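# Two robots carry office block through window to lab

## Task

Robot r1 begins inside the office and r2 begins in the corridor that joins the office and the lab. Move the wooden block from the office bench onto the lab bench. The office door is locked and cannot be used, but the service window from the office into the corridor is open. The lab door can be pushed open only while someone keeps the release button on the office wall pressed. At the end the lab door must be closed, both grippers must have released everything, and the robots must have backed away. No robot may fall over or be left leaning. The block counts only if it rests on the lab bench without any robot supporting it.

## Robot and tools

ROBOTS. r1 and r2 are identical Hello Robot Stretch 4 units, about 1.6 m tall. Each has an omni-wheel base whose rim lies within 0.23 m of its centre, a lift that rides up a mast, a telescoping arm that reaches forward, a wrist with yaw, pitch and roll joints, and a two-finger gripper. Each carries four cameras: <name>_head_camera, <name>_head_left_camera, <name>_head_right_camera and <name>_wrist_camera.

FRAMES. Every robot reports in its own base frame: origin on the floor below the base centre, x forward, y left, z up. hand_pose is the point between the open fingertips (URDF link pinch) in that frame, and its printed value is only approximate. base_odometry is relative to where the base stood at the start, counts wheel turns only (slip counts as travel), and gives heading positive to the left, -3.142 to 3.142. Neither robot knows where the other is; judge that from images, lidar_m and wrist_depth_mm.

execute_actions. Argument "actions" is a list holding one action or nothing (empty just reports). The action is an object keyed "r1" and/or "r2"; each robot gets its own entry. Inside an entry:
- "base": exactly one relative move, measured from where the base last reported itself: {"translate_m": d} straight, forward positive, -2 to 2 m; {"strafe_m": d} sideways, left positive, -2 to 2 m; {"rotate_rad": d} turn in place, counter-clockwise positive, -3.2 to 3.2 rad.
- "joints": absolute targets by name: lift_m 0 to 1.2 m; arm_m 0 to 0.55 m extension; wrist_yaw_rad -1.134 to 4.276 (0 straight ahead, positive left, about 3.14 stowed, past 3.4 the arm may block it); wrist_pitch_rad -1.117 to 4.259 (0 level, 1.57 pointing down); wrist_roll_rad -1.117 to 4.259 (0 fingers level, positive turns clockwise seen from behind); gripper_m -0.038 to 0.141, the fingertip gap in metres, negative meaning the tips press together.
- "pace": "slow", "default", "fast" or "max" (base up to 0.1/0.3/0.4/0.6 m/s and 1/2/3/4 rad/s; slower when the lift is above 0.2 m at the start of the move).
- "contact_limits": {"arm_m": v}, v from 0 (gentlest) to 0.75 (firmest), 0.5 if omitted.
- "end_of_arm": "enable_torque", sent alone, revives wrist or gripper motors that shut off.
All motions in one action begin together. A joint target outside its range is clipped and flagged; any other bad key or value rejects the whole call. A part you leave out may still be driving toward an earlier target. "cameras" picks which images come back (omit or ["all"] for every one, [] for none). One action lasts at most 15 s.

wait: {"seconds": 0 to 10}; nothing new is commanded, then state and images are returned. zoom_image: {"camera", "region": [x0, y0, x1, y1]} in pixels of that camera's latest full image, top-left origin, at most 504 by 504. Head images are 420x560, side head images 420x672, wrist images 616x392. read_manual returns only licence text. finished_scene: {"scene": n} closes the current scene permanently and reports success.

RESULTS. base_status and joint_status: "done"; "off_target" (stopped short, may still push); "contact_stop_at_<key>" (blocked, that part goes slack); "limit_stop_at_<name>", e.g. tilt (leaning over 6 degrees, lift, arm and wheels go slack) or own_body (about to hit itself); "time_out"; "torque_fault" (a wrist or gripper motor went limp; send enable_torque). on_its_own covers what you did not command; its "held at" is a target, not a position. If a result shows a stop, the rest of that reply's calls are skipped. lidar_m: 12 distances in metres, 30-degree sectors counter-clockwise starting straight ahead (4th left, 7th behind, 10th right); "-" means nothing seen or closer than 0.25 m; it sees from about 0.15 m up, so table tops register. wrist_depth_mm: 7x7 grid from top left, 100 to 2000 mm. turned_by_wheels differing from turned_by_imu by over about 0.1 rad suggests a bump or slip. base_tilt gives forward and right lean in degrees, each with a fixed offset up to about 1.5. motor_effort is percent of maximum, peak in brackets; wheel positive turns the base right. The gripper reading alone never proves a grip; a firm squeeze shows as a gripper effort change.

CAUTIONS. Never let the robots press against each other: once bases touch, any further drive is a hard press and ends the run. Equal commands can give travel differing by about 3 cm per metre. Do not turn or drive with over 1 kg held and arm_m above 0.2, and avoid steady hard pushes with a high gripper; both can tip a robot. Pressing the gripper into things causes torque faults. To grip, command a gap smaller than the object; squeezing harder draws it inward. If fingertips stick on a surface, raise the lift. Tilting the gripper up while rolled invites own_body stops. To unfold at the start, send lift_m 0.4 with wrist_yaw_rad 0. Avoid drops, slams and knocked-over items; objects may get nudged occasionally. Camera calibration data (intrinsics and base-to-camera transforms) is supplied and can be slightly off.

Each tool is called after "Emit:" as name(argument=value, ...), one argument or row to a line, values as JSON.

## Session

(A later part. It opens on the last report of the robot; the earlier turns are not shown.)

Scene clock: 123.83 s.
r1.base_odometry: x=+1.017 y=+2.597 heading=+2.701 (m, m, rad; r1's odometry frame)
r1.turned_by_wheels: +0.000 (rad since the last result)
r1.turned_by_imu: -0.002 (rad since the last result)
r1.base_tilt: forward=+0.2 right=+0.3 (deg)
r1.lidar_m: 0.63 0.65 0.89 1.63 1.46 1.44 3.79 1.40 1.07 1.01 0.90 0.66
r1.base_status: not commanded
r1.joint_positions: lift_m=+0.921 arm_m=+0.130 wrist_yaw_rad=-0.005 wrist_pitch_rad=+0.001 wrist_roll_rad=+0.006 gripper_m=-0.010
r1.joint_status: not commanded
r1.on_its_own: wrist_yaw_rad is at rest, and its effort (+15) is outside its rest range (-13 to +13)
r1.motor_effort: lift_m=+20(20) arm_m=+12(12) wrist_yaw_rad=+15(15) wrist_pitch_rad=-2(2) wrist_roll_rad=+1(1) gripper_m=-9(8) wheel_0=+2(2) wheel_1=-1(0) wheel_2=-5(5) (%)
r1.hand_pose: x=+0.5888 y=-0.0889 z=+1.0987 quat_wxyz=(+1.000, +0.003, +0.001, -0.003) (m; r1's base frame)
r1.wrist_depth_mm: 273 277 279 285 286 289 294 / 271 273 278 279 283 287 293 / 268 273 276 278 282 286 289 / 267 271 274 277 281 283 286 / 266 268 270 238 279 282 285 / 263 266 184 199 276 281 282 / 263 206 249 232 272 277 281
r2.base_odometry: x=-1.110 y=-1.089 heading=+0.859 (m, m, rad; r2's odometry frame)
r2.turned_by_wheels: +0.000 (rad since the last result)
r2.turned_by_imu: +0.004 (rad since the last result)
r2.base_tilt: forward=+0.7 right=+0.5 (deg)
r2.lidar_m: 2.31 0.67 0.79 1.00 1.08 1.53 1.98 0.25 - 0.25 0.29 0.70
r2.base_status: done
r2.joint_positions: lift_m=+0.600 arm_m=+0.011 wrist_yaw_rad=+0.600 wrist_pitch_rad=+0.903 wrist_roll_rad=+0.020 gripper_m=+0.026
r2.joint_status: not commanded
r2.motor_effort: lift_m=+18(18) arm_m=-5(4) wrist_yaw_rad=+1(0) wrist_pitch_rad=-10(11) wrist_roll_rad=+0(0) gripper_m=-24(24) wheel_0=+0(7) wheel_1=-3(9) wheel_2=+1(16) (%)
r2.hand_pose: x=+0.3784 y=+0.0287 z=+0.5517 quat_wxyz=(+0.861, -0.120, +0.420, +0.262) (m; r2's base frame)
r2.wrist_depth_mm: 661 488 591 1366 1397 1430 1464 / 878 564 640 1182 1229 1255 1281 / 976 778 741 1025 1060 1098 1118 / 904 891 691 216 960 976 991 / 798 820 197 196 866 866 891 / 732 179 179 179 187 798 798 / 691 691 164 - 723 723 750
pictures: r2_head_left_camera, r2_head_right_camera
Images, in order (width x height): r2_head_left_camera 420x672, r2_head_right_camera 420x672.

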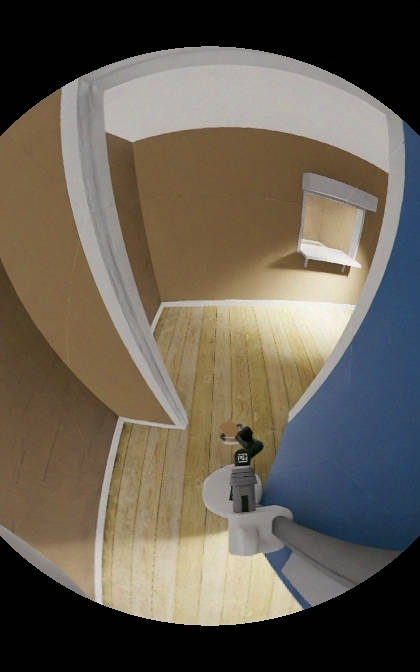

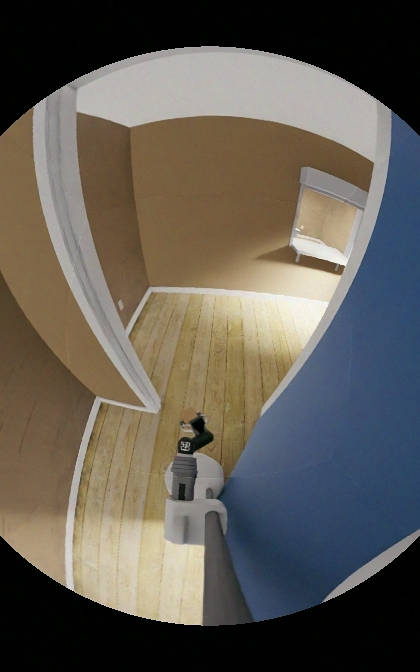

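Emit:
execute_actions(
  actions=[
    {"r2":{"base":{"rotate_rad":2.6},"joints":{"wrist_yaw_rad":0}}},
  ],
  cameras=["r2_head_left_camera"],
)

Emit:
execute_actions(
  actions=[
    {"r2":{"base":{"translate_m":0.6}}},
  ],
  cameras=["r2_head_left_camera"],
)

Scene clock: 129.07 s.
r1.base_odometry: x=+1.017 y=+2.597 heading=+2.701 (m, m, rad; r1's odometry frame)
r1.turned_by_wheels: +0.000 (rad since the last result)
r1.turned_by_imu: -0.002 (rad since the last result)
r1.base_tilt: forward=+0.3 right=+0.3 (deg)
r1.lidar_m: 0.63 0.65 0.90 1.61 1.44 1.42 3.80 1.41 1.08 1.02 0.91 0.66
r1.base_status: not commanded
r1.joint_positions: lift_m=+0.921 arm_m=+0.130 wrist_yaw_rad=-0.005 wrist_pitch_rad=+0.001 wrist_roll_rad=+0.006 gripper_m=-0.010
r1.joint_status: not commanded
r1.on_its_own: wrist_yaw_rad is at rest, and its effort (+15) is outside its rest range (-13 to +13)
r1.motor_effort: lift_m=+20(20) arm_m=+12(12) wrist_yaw_rad=+15(15) wrist_pitch_rad=-2(3) wrist_roll_rad=-1(1) gripper_m=-7(9) wheel_0=+2(2) wheel_1=+0(0) wheel_2=-5(5) (%)
r1.hand_pose: x=+0.5888 y=-0.0889 z=+1.0987 quat_wxyz=(+1.000, +0.003, +0.001, -0.003) (m; r1's base frame)
r1.wrist_depth_mm: 273 276 279 283 285 291 293 / 271 273 278 282 285 287 291 / 271 273 277 278 282 287 287 / 267 271 273 278 281 285 287 / 266 268 270 238 279 282 285 / 264 267 185 199 277 279 282 / 262 205 249 234 274 278 281
r2.base_odometry: x=-1.110 y=-1.089 heading=-2.824 (m, m, rad; r2's odometry frame)
r2.turned_by_wheels: +2.600 (rad since the last result)
r2.turned_by_imu: +2.591 (rad since the last result)
r2.base_tilt: forward=+0.8 right=+0.5 (deg)
r2.lidar_m: 1.54 1.98 0.25 - 0.25 0.29 0.71 2.33 0.66 0.81 1.01 1.08
r2.base_status: done
r2.joint_positions: lift_m=+0.600 arm_m=+0.011 wrist_yaw_rad=+0.000 wrist_pitch_rad=+0.903 wrist_roll_rad=+0.020 gripper_m=+0.026
r2.joint_status: all done
r2.motor_effort: lift_m=+18(18) arm_m=-4(4) wrist_yaw_rad=+0(5) wrist_pitch_rad=-9(10) wrist_roll_rad=+0(0) gripper_m=-23(24) wheel_0=-2(9) wheel_1=+1(10) wheel_2=+0(7) (%)
r2.hand_pose: x=+0.3603 y=-0.0874 z=+0.5517 quat_wxyz=(+0.900, +0.009, +0.436, -0.004) (m; r2's base frame)
r2.wrist_depth_mm: 1281 1281 1308 1336 1229 931 768 / 1118 1138 1160 1182 1182 976 809 / 991 1008 1025 1042 1078 1042 842 / 891 904 878 216 946 976 904 / 809 820 197 196 866 866 891 / 741 179 179 179 187 798 798 / 683 683 164 - 715 723 741
pictures: r2_head_left_camera
Images, in order (width x height): r2_head_left_camera 420x672.

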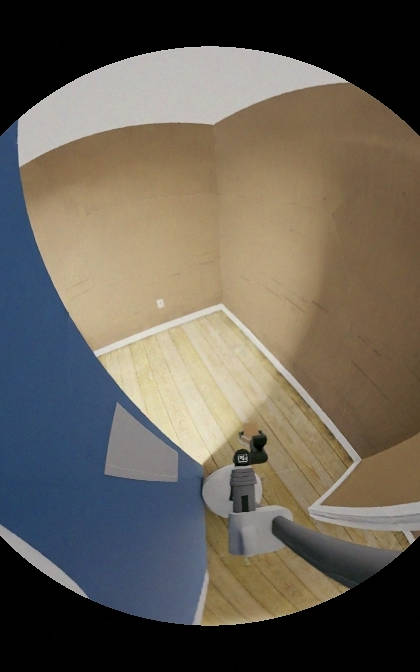

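Scene clock: 132.57 s.
r1.base_odometry: x=+1.017 y=+2.597 heading=+2.701 (m, m, rad; r1's odometry frame)
r1.turned_by_wheels: +0.000 (rad since the last result)
r1.turned_by_imu: -0.001 (rad since the last result)
r1.base_tilt: forward=+0.1 right=+0.3 (deg)
r1.lidar_m: 0.63 0.66 0.90 1.61 1.42 1.39 3.80 1.40 1.07 1.02 0.88 0.66
r1.base_status: not commanded
r1.joint_positions: lift_m=+0.921 arm_m=+0.130 wrist_yaw_rad=-0.005 wrist_pitch_rad=+0.001 wrist_roll_rad=+0.006 gripper_m=-0.010
r1.joint_status: not commanded
r1.on_its_own: wrist_yaw_rad is at rest, and its effort (+15) is outside its rest range (-13 to +13)
r1.motor_effort: lift_m=+20(20) arm_m=+12(12) wrist_yaw_rad=+15(15) wrist_pitch_rad=-4(3) wrist_roll_rad=+0(0) gripper_m=-7(8) wheel_0=+2(2) wheel_1=-1(1) wheel_2=-5(5) (%)
r1.hand_pose: x=+0.5888 y=-0.0889 z=+1.0987 quat_wxyz=(+1.000, +0.003, +0.001, -0.003) (m; r1's base frame)
r1.wrist_depth_mm: 273 276 279 283 286 289 294 / 270 273 279 281 285 289 294 / 270 272 276 279 283 287 287 / 268 271 274 277 281 283 287 / 266 268 271 236 279 281 283 / 265 266 185 199 276 281 283 / 262 206 250 233 273 277 281
r2.base_odometry: x=-1.680 y=-1.277 heading=-2.824 (m, m, rad; r2's odometry frame)
r2.turned_by_wheels: +0.000 (rad since the last result)
r2.turned_by_imu: +0.000 (rad since the last result)
r2.base_tilt: forward=+0.8 right=+0.7 (deg)
r2.lidar_m: 1.12 1.44 1.54 1.30 1.25 1.45 0.84 0.70 1.02 0.77 0.74 0.78
r2.base_status: done
r2.joint_positions: lift_m=+0.600 arm_m=+0.011 wrist_yaw_rad=+0.000 wrist_pitch_rad=+0.903 wrist_roll_rad=+0.020 gripper_m=+0.026
r2.joint_status: not commanded
r2.motor_effort: lift_m=+18(19) arm_m=-5(4) wrist_yaw_rad=+0(0) wrist_pitch_rad=-9(10) wrist_roll_rad=+0(0) gripper_m=-24(27) wheel_0=-1(4) wheel_1=+1(6) wheel_2=-1(9) (%)
r2.hand_pose: x=+0.3603 y=-0.0874 z=+0.5517 quat_wxyz=(+0.900, +0.009, +0.436, -0.004) (m; r2's base frame)
r2.wrist_depth_mm: 1098 1205 1281 1205 820 621 517 / 1118 1138 1138 1138 891 654 535 / 991 1008 1025 1042 946 707 569 / 891 904 878 216 931 759 603 / 798 820 198 196 854 798 647 / 741 179 179 179 186 768 683 / 683 691 164 - 715 723 691
pictures: r2_head_left_camera
Images, in order (width x height): r2_head_left_camera 420x672.

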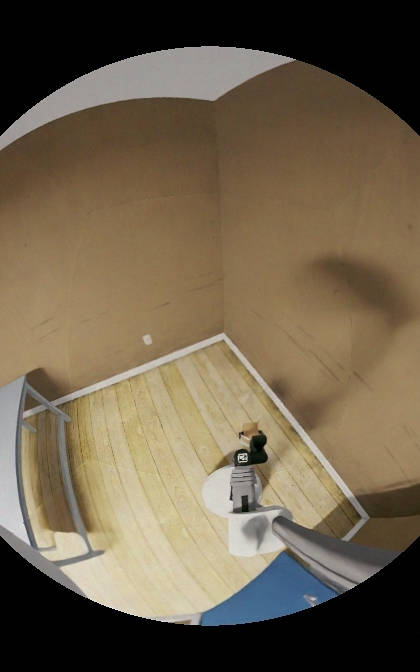

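Emit:
execute_actions(
  actions=[
    {"r2":{"base":{"rotate_rad":2.05},"joints":{"lift_m":0.95},"pace":"fast"}},
  ],
  cameras=["r2_head_left_camera","r2_head_camera"],
)

Scene clock: 136.47 s.
r1.base_odometry: x=+1.017 y=+2.597 heading=+2.701 (m, m, rad; r1's odometry frame)
r1.turned_by_wheels: +0.000 (rad since the last result)
r1.turned_by_imu: -0.001 (rad since the last result)
r1.base_tilt: forward=+0.3 right=+0.3 (deg)
r1.lidar_m: 0.62 0.66 0.91 1.61 1.45 1.39 3.79 1.41 1.06 1.02 0.92 0.67
r1.base_status: not commanded
r1.joint_positions: lift_m=+0.921 arm_m=+0.130 wrist_yaw_rad=-0.005 wrist_pitch_rad=+0.001 wrist_roll_rad=+0.006 gripper_m=-0.010
r1.joint_status: not commanded
r1.on_its_own: wrist_yaw_rad is at rest, and its effort (+15) is outside its rest range (-13 to +13)
r1.motor_effort: lift_m=+20(21) arm_m=+12(12) wrist_yaw_rad=+15(14) wrist_pitch_rad=-3(3) wrist_roll_rad=-1(2) gripper_m=-7(7) wheel_0=+2(2) wheel_1=+0(1) wheel_2=-5(5) (%)
r1.hand_pose: x=+0.5888 y=-0.0889 z=+1.0987 quat_wxyz=(+1.000, +0.003, +0.001, -0.003) (m; r1's base frame)
r1.wrist_depth_mm: 272 276 281 283 286 291 293 / 272 276 277 282 285 287 290 / 270 273 274 279 281 286 290 / 267 271 274 277 279 285 286 / 267 267 270 236 278 279 285 / 263 266 184 199 277 279 282 / 262 206 249 233 272 277 281
r2.base_odometry: x=-1.680 y=-1.277 heading=-0.774 (m, m, rad; r2's odometry frame)
r2.turned_by_wheels: +2.050 (rad since the last result)
r2.turned_by_imu: +2.043 (rad since the last result)
r2.base_tilt: forward=+0.8 right=+0.7 (deg)
r2.lidar_m: 1.25 1.48 1.10 1.01 1.06 0.78 0.73 0.79 1.10 1.44 1.52 1.29
r2.base_status: done
r2.joint_positions: lift_m=+0.950 arm_m=+0.011 wrist_yaw_rad=+0.000 wrist_pitch_rad=+0.903 wrist_roll_rad=+0.020 gripper_m=+0.026
r2.joint_status: all done
r2.motor_effort: lift_m=+23(29) arm_m=-4(4) wrist_yaw_rad=-1(2) wrist_pitch_rad=-10(10) wrist_roll_rad=+0(1) gripper_m=-27(29) wheel_0=+0(7) wheel_1=-1(9) wheel_2=+1(11) (%)
r2.hand_pose: x=+0.3603 y=-0.0874 z=+0.9013 quat_wxyz=(+0.900, +0.009, +0.436, -0.004) (m; r2's base frame)
r2.wrist_depth_mm: 1756 1863 1863 1921 - - 1863 / 1618 1708 1661 1708 1756 1808 1863 / 1430 1499 1464 1464 1499 1537 1576 / 1281 1336 1281 216 1397 1430 1464 / 1160 1205 197 196 1255 1281 1281 / 1078 179 179 179 187 1160 1160 / 991 1008 164 - 1060 1060 1098
pictures: r2_head_camera, r2_head_left_camera
Images, in order (width x height): r2_head_camera 420x560, r2_head_left_camera 420x672.

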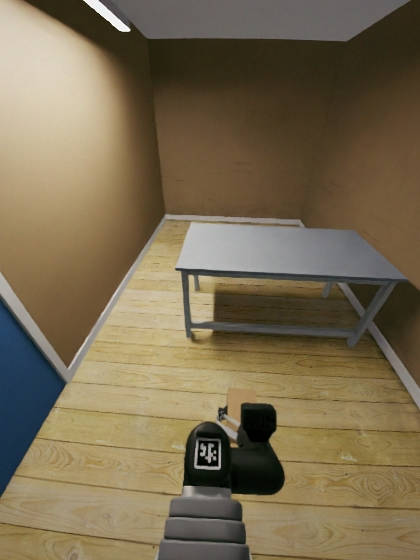

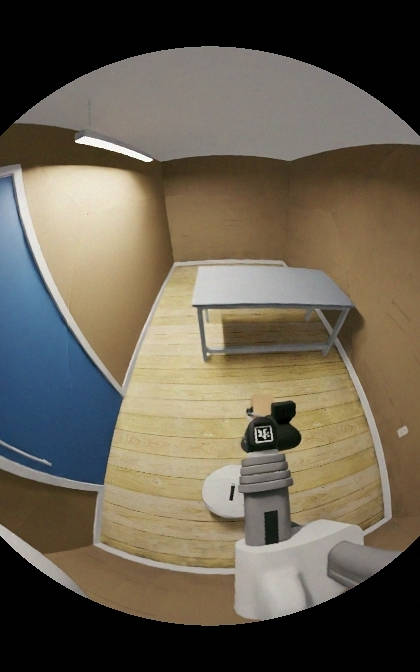

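Emit:
execute_actions(
  actions=[
    {"r1":{"base":{"translate_m":-0.4},"joints":{"arm_m":0.01}},"r2":{"base":{"translate_m":0.66},"joints":{"lift_m":0.9,"arm_m":0.5},"pace":"fast"}},
  ],
  cameras=["r2_wrist_camera","r2_head_left_camera"],
)

Scene clock: 149.13 s.
r1.base_odometry: x=+1.379 y=+2.427 heading=+2.701 (m, m, rad; r1's odometry frame)
r1.turned_by_wheels: +0.000 (rad since the last result)
r1.turned_by_imu: -0.002 (rad since the last result)
r1.base_tilt: forward=+0.3 right=+0.3 (deg)
r1.lidar_m: 1.00 1.08 1.25 3.75 1.16 1.42 3.35 1.40 1.02 1.01 1.07 1.08
r1.base_status: done
r1.joint_positions: lift_m=+0.921 arm_m=+0.011 wrist_yaw_rad=+0.000 wrist_pitch_rad=+0.002 wrist_roll_rad=+0.006 gripper_m=-0.010
r1.joint_status: all done
r1.motor_effort: lift_m=+19(20) arm_m=-5(9) wrist_yaw_rad=+1(15) wrist_pitch_rad=-6(7) wrist_roll_rad=-1(1) gripper_m=-12(12) wheel_0=+0(6) wheel_1=-1(6) wheel_2=-1(10) (%)
r1.hand_pose: x=+0.4704 y=-0.0874 z=+1.0985 quat_wxyz=(+1.000, +0.003, +0.001, +0.000) (m; r1's base frame)
r1.wrist_depth_mm: 788 788 798 798 820 842 842 / 778 788 798 798 809 809 831 / 768 778 788 798 809 820 809 / 759 768 788 788 788 798 809 / 759 768 778 778 798 788 798 / 759 750 188 200 788 788 809 / 750 750 768 182 165 778 809
r2.base_odometry: x=-1.208 y=-1.738 heading=-0.774 (m, m, rad; r2's odometry frame)
r2.turned_by_wheels: +0.000 (rad since the last result)
r2.turned_by_imu: +0.001 (rad since the last result)
r2.base_tilt: forward=+0.7 right=+0.6 (deg)
r2.lidar_m: 0.57 0.63 1.09 1.05 1.10 1.46 1.40 1.48 1.53 1.46 0.82 0.63
r2.base_status: done
r2.joint_positions: lift_m=+0.900 arm_m=+0.499 wrist_yaw_rad=+0.000 wrist_pitch_rad=+0.903 wrist_roll_rad=+0.020 gripper_m=+0.026
r2.joint_status: all done
r2.motor_effort: lift_m=+17(22) arm_m=+5(7) wrist_yaw_rad=-1(1) wrist_pitch_rad=-9(12) wrist_roll_rad=+0(1) gripper_m=-28(30) wheel_0=-1(4) wheel_1=+1(7) wheel_2=+0(11) (%)
r2.hand_pose: x=+0.8487 y=-0.0874 z=+0.8518 quat_wxyz=(+0.900, +0.009, +0.436, -0.004) (m; r2's base frame)
r2.wrist_depth_mm: 504 500 512 525 544 559 580 / 439 445 452 459 473 488 504 / 387 392 402 407 418 427 439 / 345 353 343 216 370 379 387 / 314 320 198 196 334 340 347 / 286 179 179 179 187 310 312 / 267 268 164 - 282 282 290
pictures: r2_head_left_camera, r2_wrist_camera
camera_calibration (this result's frames):
r2_wrist_camera: T_world_to_cam=[[-0.00825673, -0.999165, 0.0400119, -0.124904], [-0.800908, -0.0173502, -0.598536, 1.23807], [0.59873, -0.0369878, -0.800096, 0.399352], [0, 0, 0, 1]] pos_world=[0.751448, -0.0885477, 1.06555]
Images, in order (width x height): r2_head_left_camera 420x672, r2_wrist_camera 616x392.

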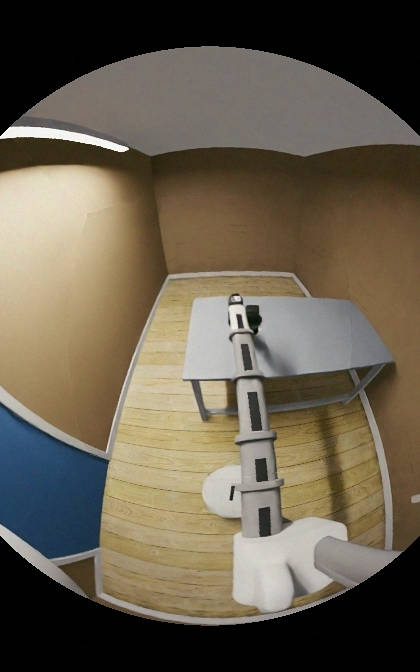

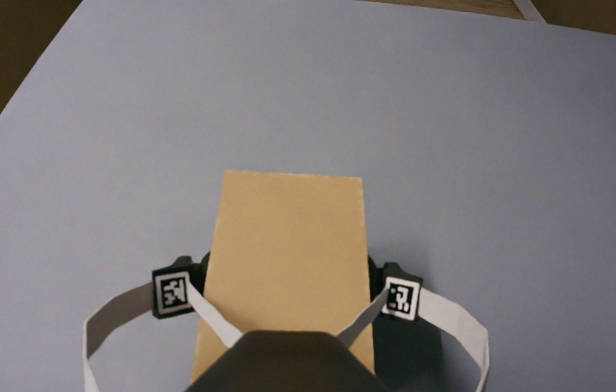

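Emit:
execute_actions(
  actions=[
    {"r2":{"joints":{"lift_m":0.851}}},
  ],
  cameras=[],
)

Emit:
execute_actions(
  actions=[
    {"r2":{"joints":{"gripper_m":0.13}}},
  ],
  cameras=[],
)

Emit:
execute_actions(
  actions=[
    {"r2":{"base":{"translate_m":-0.3},"joints":{"lift_m":0.95,"arm_m":0.01},"pace":"fast"}},
  ],
  cameras=[],
)

Emit:
execute_actions(
  actions=[
    {"r2":{"base":{"rotate_rad":0.9},"pace":"fast"}},
  ],
  cameras=["r2_head_left_camera"],
)

Scene clock: 154.00 s.
r1.base_odometry: x=+1.379 y=+2.427 heading=+2.701 (m, m, rad; r1's odometry frame)
r1.turned_by_wheels: +0.000 (rad since the last result)
r1.turned_by_imu: -0.001 (rad since the last result)
r1.base_tilt: forward=+0.3 right=+0.4 (deg)
r1.lidar_m: 1.01 1.08 1.26 3.75 1.16 1.41 3.34 1.41 1.03 1.01 1.07 1.08
r1.base_status: not commanded
r1.joint_positions: lift_m=+0.921 arm_m=+0.011 wrist_yaw_rad=+0.000 wrist_pitch_rad=+0.002 wrist_roll_rad=+0.006 gripper_m=-0.010
r1.joint_status: not commanded
r1.motor_effort: lift_m=+20(19) arm_m=-5(5) wrist_yaw_rad=+0(1) wrist_pitch_rad=-5(8) wrist_roll_rad=-1(2) gripper_m=-12(12) wheel_0=+0(0) wheel_1=-1(1) wheel_2=-1(1) (%)
r1.hand_pose: x=+0.4704 y=-0.0874 z=+1.0985 quat_wxyz=(+1.000, +0.003, +0.001, +0.000) (m; r1's base frame)
r1.wrist_depth_mm: 778 788 798 788 820 842 842 / 768 788 798 798 809 809 831 / 778 768 788 788 798 820 820 / 768 768 778 788 798 798 809 / 750 768 778 778 788 798 809 / 750 759 188 200 778 788 798 / 750 741 759 181 164 788 788
r2.base_odometry: x=-1.208 y=-1.738 heading=-0.774 (m, m, rad; r2's odometry frame)
r2.turned_by_wheels: +0.000 (rad since the last result)
r2.turned_by_imu: +0.001 (rad since the last result)
r2.base_tilt: forward=+0.7 right=+0.6 (deg)
r2.lidar_m: 0.58 0.64 1.08 1.05 1.11 1.47 1.41 1.48 1.51 1.46 0.83 0.62
r2.base_status: not commanded
r2.joint_positions: lift_m=+0.851 arm_m=+0.499 wrist_yaw_rad=+0.000 wrist_pitch_rad=+0.903 wrist_roll_rad=+0.020 gripper_m=+0.026
r2.joint_status: all done
r2.motor_effort: lift_m=+16(15) arm_m=+4(5) wrist_yaw_rad=-1(0) wrist_pitch_rad=-9(9) wrist_roll_rad=+0(1) gripper_m=-27(25) wheel_0=-1(1) wheel_1=+1(1) wheel_2=+0(0) (%)
r2.hand_pose: x=+0.8487 y=-0.0874 z=+0.8029 quat_wxyz=(+0.900, +0.009, +0.436, -0.004) (m; r2's base frame)
r2.wrist_depth_mm: 415 418 430 439 455 473 480 / 366 370 375 384 397 407 418 / 324 327 334 342 347 355 364 / 290 296 286 216 310 317 324 / 263 267 198 196 279 286 289 / 240 180 179 179 187 259 260 / 224 225 164 - 236 236 -
pictures: none
No camera images: the call's "cameras" was empty. Leave "cameras" out to get every camera's image.

Scene clock: 155.97 s.
r1.base_odometry: x=+1.379 y=+2.427 heading=+2.701 (m, m, rad; r1's odometry frame)
r1.turned_by_wheels: +0.000 (rad since the last result)
r1.turned_by_imu: -0.001 (rad since the last result)
r1.base_tilt: forward=+0.3 right=+0.3 (deg)
r1.lidar_m: 0.99 1.08 1.24 3.74 1.16 1.42 3.33 1.41 1.02 1.00 1.07 1.07
r1.base_status: not commanded
r1.joint_positions: lift_m=+0.921 arm_m=+0.011 wrist_yaw_rad=+0.000 wrist_pitch_rad=+0.002 wrist_roll_rad=+0.006 gripper_m=-0.010
r1.joint_status: not commanded
r1.motor_effort: lift_m=+19(20) arm_m=-6(5) wrist_yaw_rad=+1(0) wrist_pitch_rad=-4(7) wrist_roll_rad=+0(1) gripper_m=-12(12) wheel_0=+0(0) wheel_1=-1(1) wheel_2=-1(1) (%)
r1.hand_pose: x=+0.4704 y=-0.0874 z=+1.0985 quat_wxyz=(+1.000, +0.003, +0.001, +0.000) (m; r1's base frame)
r1.wrist_depth_mm: 788 788 798 809 809 820 820 / 778 788 788 798 809 820 820 / 768 778 778 798 798 820 820 / 768 768 778 798 788 788 831 / 750 768 778 778 788 798 809 / 750 759 187 200 778 798 788 / 750 759 759 181 164 798 798
r2.base_odometry: x=-1.208 y=-1.738 heading=-0.774 (m, m, rad; r2's odometry frame)
r2.turned_by_wheels: +0.000 (rad since the last result)
r2.turned_by_imu: +0.001 (rad since the last result)
r2.base_tilt: forward=+0.7 right=+0.5 (deg)
r2.lidar_m: 0.58 0.63 1.09 1.04 1.11 1.48 1.41 1.48 1.51 1.47 0.81 0.62
r2.base_status: not commanded
r2.joint_positions: lift_m=+0.851 arm_m=+0.499 wrist_yaw_rad=+0.000 wrist_pitch_rad=+0.902 wrist_roll_rad=+0.020 gripper_m=+0.130
r2.joint_status: all done
r2.motor_effort: lift_m=+16(16) arm_m=+4(4) wrist_yaw_rad=-1(1) wrist_pitch_rad=-4(10) wrist_roll_rad=+0(0) gripper_m=-3(24) wheel_0=-1(1) wheel_1=+1(1) wheel_2=-1(0) (%)
r2.hand_pose: x=+0.8490 y=-0.0874 z=+0.8031 quat_wxyz=(+0.900, +0.009, +0.436, -0.004) (m; r2's base frame)
r2.wrist_depth_mm: 415 424 436 442 459 477 488 / 368 375 377 389 397 410 424 / 325 329 336 343 351 357 370 / 291 296 290 234 314 319 324 / 264 266 217 212 279 287 291 / 240 238 187 192 202 260 263 / 224 226 202 - 236 238 -
pictures: none
No camera images: the call's "cameras" was empty. Leave "cameras" out to get every camera's image.

Scene clock: 158.13 s.
r1.base_odometry: x=+1.379 y=+2.427 heading=+2.701 (m, m, rad; r1's odometry frame)
r1.turned_by_wheels: +0.000 (rad since the last result)
r1.turned_by_imu: -0.001 (rad since the last result)
r1.base_tilt: forward=+0.2 right=+0.3 (deg)
r1.lidar_m: 0.98 1.07 1.25 3.75 1.16 1.41 3.34 1.41 1.01 1.02 1.08 1.08
r1.base_status: not commanded
r1.joint_positions: lift_m=+0.921 arm_m=+0.011 wrist_yaw_rad=+0.000 wrist_pitch_rad=+0.002 wrist_roll_rad=+0.006 gripper_m=-0.010
r1.joint_status: not commanded
r1.motor_effort: lift_m=+20(19) arm_m=-5(5) wrist_yaw_rad=+0(1) wrist_pitch_rad=-8(5) wrist_roll_rad=+0(0) gripper_m=-13(11) wheel_0=+0(0) wheel_1=-1(1) wheel_2=-1(1) (%)
r1.hand_pose: x=+0.4704 y=-0.0874 z=+1.0985 quat_wxyz=(+1.000, +0.003, +0.001, +0.000) (m; r1's base frame)
r1.wrist_depth_mm: 788 788 798 820 820 831 842 / 768 788 798 788 809 831 842 / 788 778 798 798 798 809 820 / 759 778 778 788 788 809 831 / 750 768 768 768 809 809 809 / 759 768 188 200 788 809 798 / 741 750 778 181 165 788 798
r2.base_odometry: x=-1.422 y=-1.528 heading=-0.774 (m, m, rad; r2's odometry frame)
r2.turned_by_wheels: +0.000 (rad since the last result)
r2.turned_by_imu: +0.001 (rad since the last result)
r2.base_tilt: forward=+0.8 right=+0.6 (deg)
r2.lidar_m: 0.89 0.92 1.08 1.06 1.06 1.13 1.11 1.16 1.52 1.45 1.24 0.93
r2.base_status: done
r2.joint_positions: lift_m=+0.950 arm_m=+0.011 wrist_yaw_rad=+0.000 wrist_pitch_rad=+0.902 wrist_roll_rad=+0.020 gripper_m=+0.130
r2.joint_status: all done
r2.motor_effort: lift_m=+21(23) arm_m=-5(4) wrist_yaw_rad=+1(2) wrist_pitch_rad=-5(6) wrist_roll_rad=+1(0) gripper_m=-1(0) wheel_0=+0(7) wheel_1=-1(7) wheel_2=-3(9) (%)
r2.hand_pose: x=+0.3607 y=-0.0875 z=+0.9017 quat_wxyz=(+0.900, +0.009, +0.436, -0.004) (m; r2's base frame)
r2.wrist_depth_mm: 1708 732 715 699 683 691 683 / 1618 1661 1661 1756 1808 1808 1661 / 1464 1464 1499 1499 1576 1576 1661 / 1308 1308 1308 1336 1336 1366 1464 / 1182 1205 1229 1229 1255 1281 1255 / 1078 1078 1098 1118 1118 1160 1182 / 1008 1008 1042 - 1078 1078 1078
pictures: none
No camera images: the call's "cameras" was empty. Leave "cameras" out to get every camera's image.

Scene clock: 159.83 s.
r1.base_odometry: x=+1.379 y=+2.427 heading=+2.701 (m, m, rad; r1's odometry frame)
r1.turned_by_wheels: +0.000 (rad since the last result)
r1.turned_by_imu: -0.001 (rad since the last result)
r1.base_tilt: forward=+0.4 right=+0.3 (deg)
r1.lidar_m: 0.99 1.07 1.26 3.75 1.17 1.40 3.33 1.40 1.02 1.00 1.04 1.07
r1.base_status: not commanded
r1.joint_positions: lift_m=+0.921 arm_m=+0.011 wrist_yaw_rad=+0.000 wrist_pitch_rad=+0.002 wrist_roll_rad=+0.006 gripper_m=-0.010
r1.joint_status: not commanded
r1.motor_effort: lift_m=+20(20) arm_m=-6(5) wrist_yaw_rad=+1(1) wrist_pitch_rad=-6(5) wrist_roll_rad=+0(0) gripper_m=-12(10) wheel_0=+0(0) wheel_1=-1(1) wheel_2=-1(1) (%)
r1.hand_pose: x=+0.4704 y=-0.0874 z=+1.0985 quat_wxyz=(+1.000, +0.003, +0.001, +0.000) (m; r1's base frame)
r1.wrist_depth_mm: 788 788 788 798 820 831 831 / 768 778 798 788 809 809 820 / 768 788 788 788 809 820 831 / 768 778 778 788 798 798 820 / 750 759 778 778 798 798 809 / 759 759 187 200 778 788 798 / 750 759 768 182 165 798 798
r2.base_odometry: x=-1.422 y=-1.528 heading=+0.126 (m, m, rad; r2's odometry frame)
r2.turned_by_wheels: +0.900 (rad since the last result)
r2.turned_by_imu: +0.897 (rad since the last result)
r2.base_tilt: forward=+0.8 right=+0.5 (deg)
r2.lidar_m: 1.14 1.05 1.07 1.21 1.09 1.12 1.43 1.46 1.47 0.98 0.88 0.90
r2.base_status: done
r2.joint_positions: lift_m=+0.950 arm_m=+0.011 wrist_yaw_rad=+0.000 wrist_pitch_rad=+0.902 wrist_roll_rad=+0.020 gripper_m=+0.130
r2.joint_status: not commanded
r2.motor_effort: lift_m=+22(22) arm_m=-5(5) wrist_yaw_rad=+1(1) wrist_pitch_rad=-5(5) wrist_roll_rad=+0(1) gripper_m=-1(1) wheel_0=+0(8) wheel_1=+0(6) wheel_2=-1(8) (%)
r2.hand_pose: x=+0.3607 y=-0.0875 z=+0.9017 quat_wxyz=(+0.900, +0.009, +0.436, -0.004) (m; r2's base frame)
r2.wrist_depth_mm: 788 878 1042 1281 1576 - - / 854 991 1205 1464 1756 1863 1863 / 946 1118 1366 1499 1537 1576 1308 / 1078 1281 1336 1397 1397 1397 1430 / 1160 1182 1205 1255 1281 1281 1308 / 1078 1060 1078 1118 1118 1118 1160 / 1008 1025 1042 - 1078 1078 1025
pictures: r2_head_left_camera
Images, in order (width x height): r2_head_left_camera 420x672.

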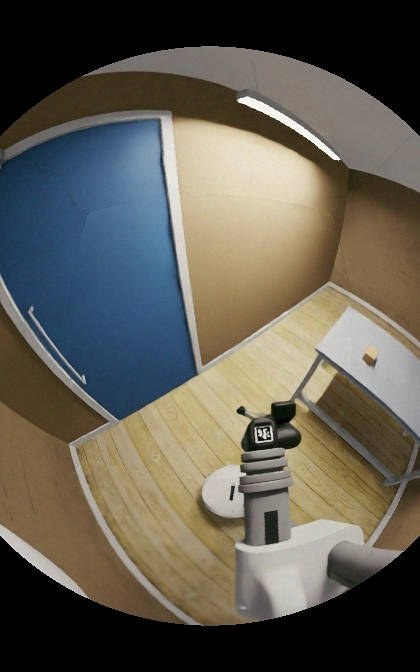

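Emit:
finished_scene(
  scene=1,
)

The scene is finished: the task was done.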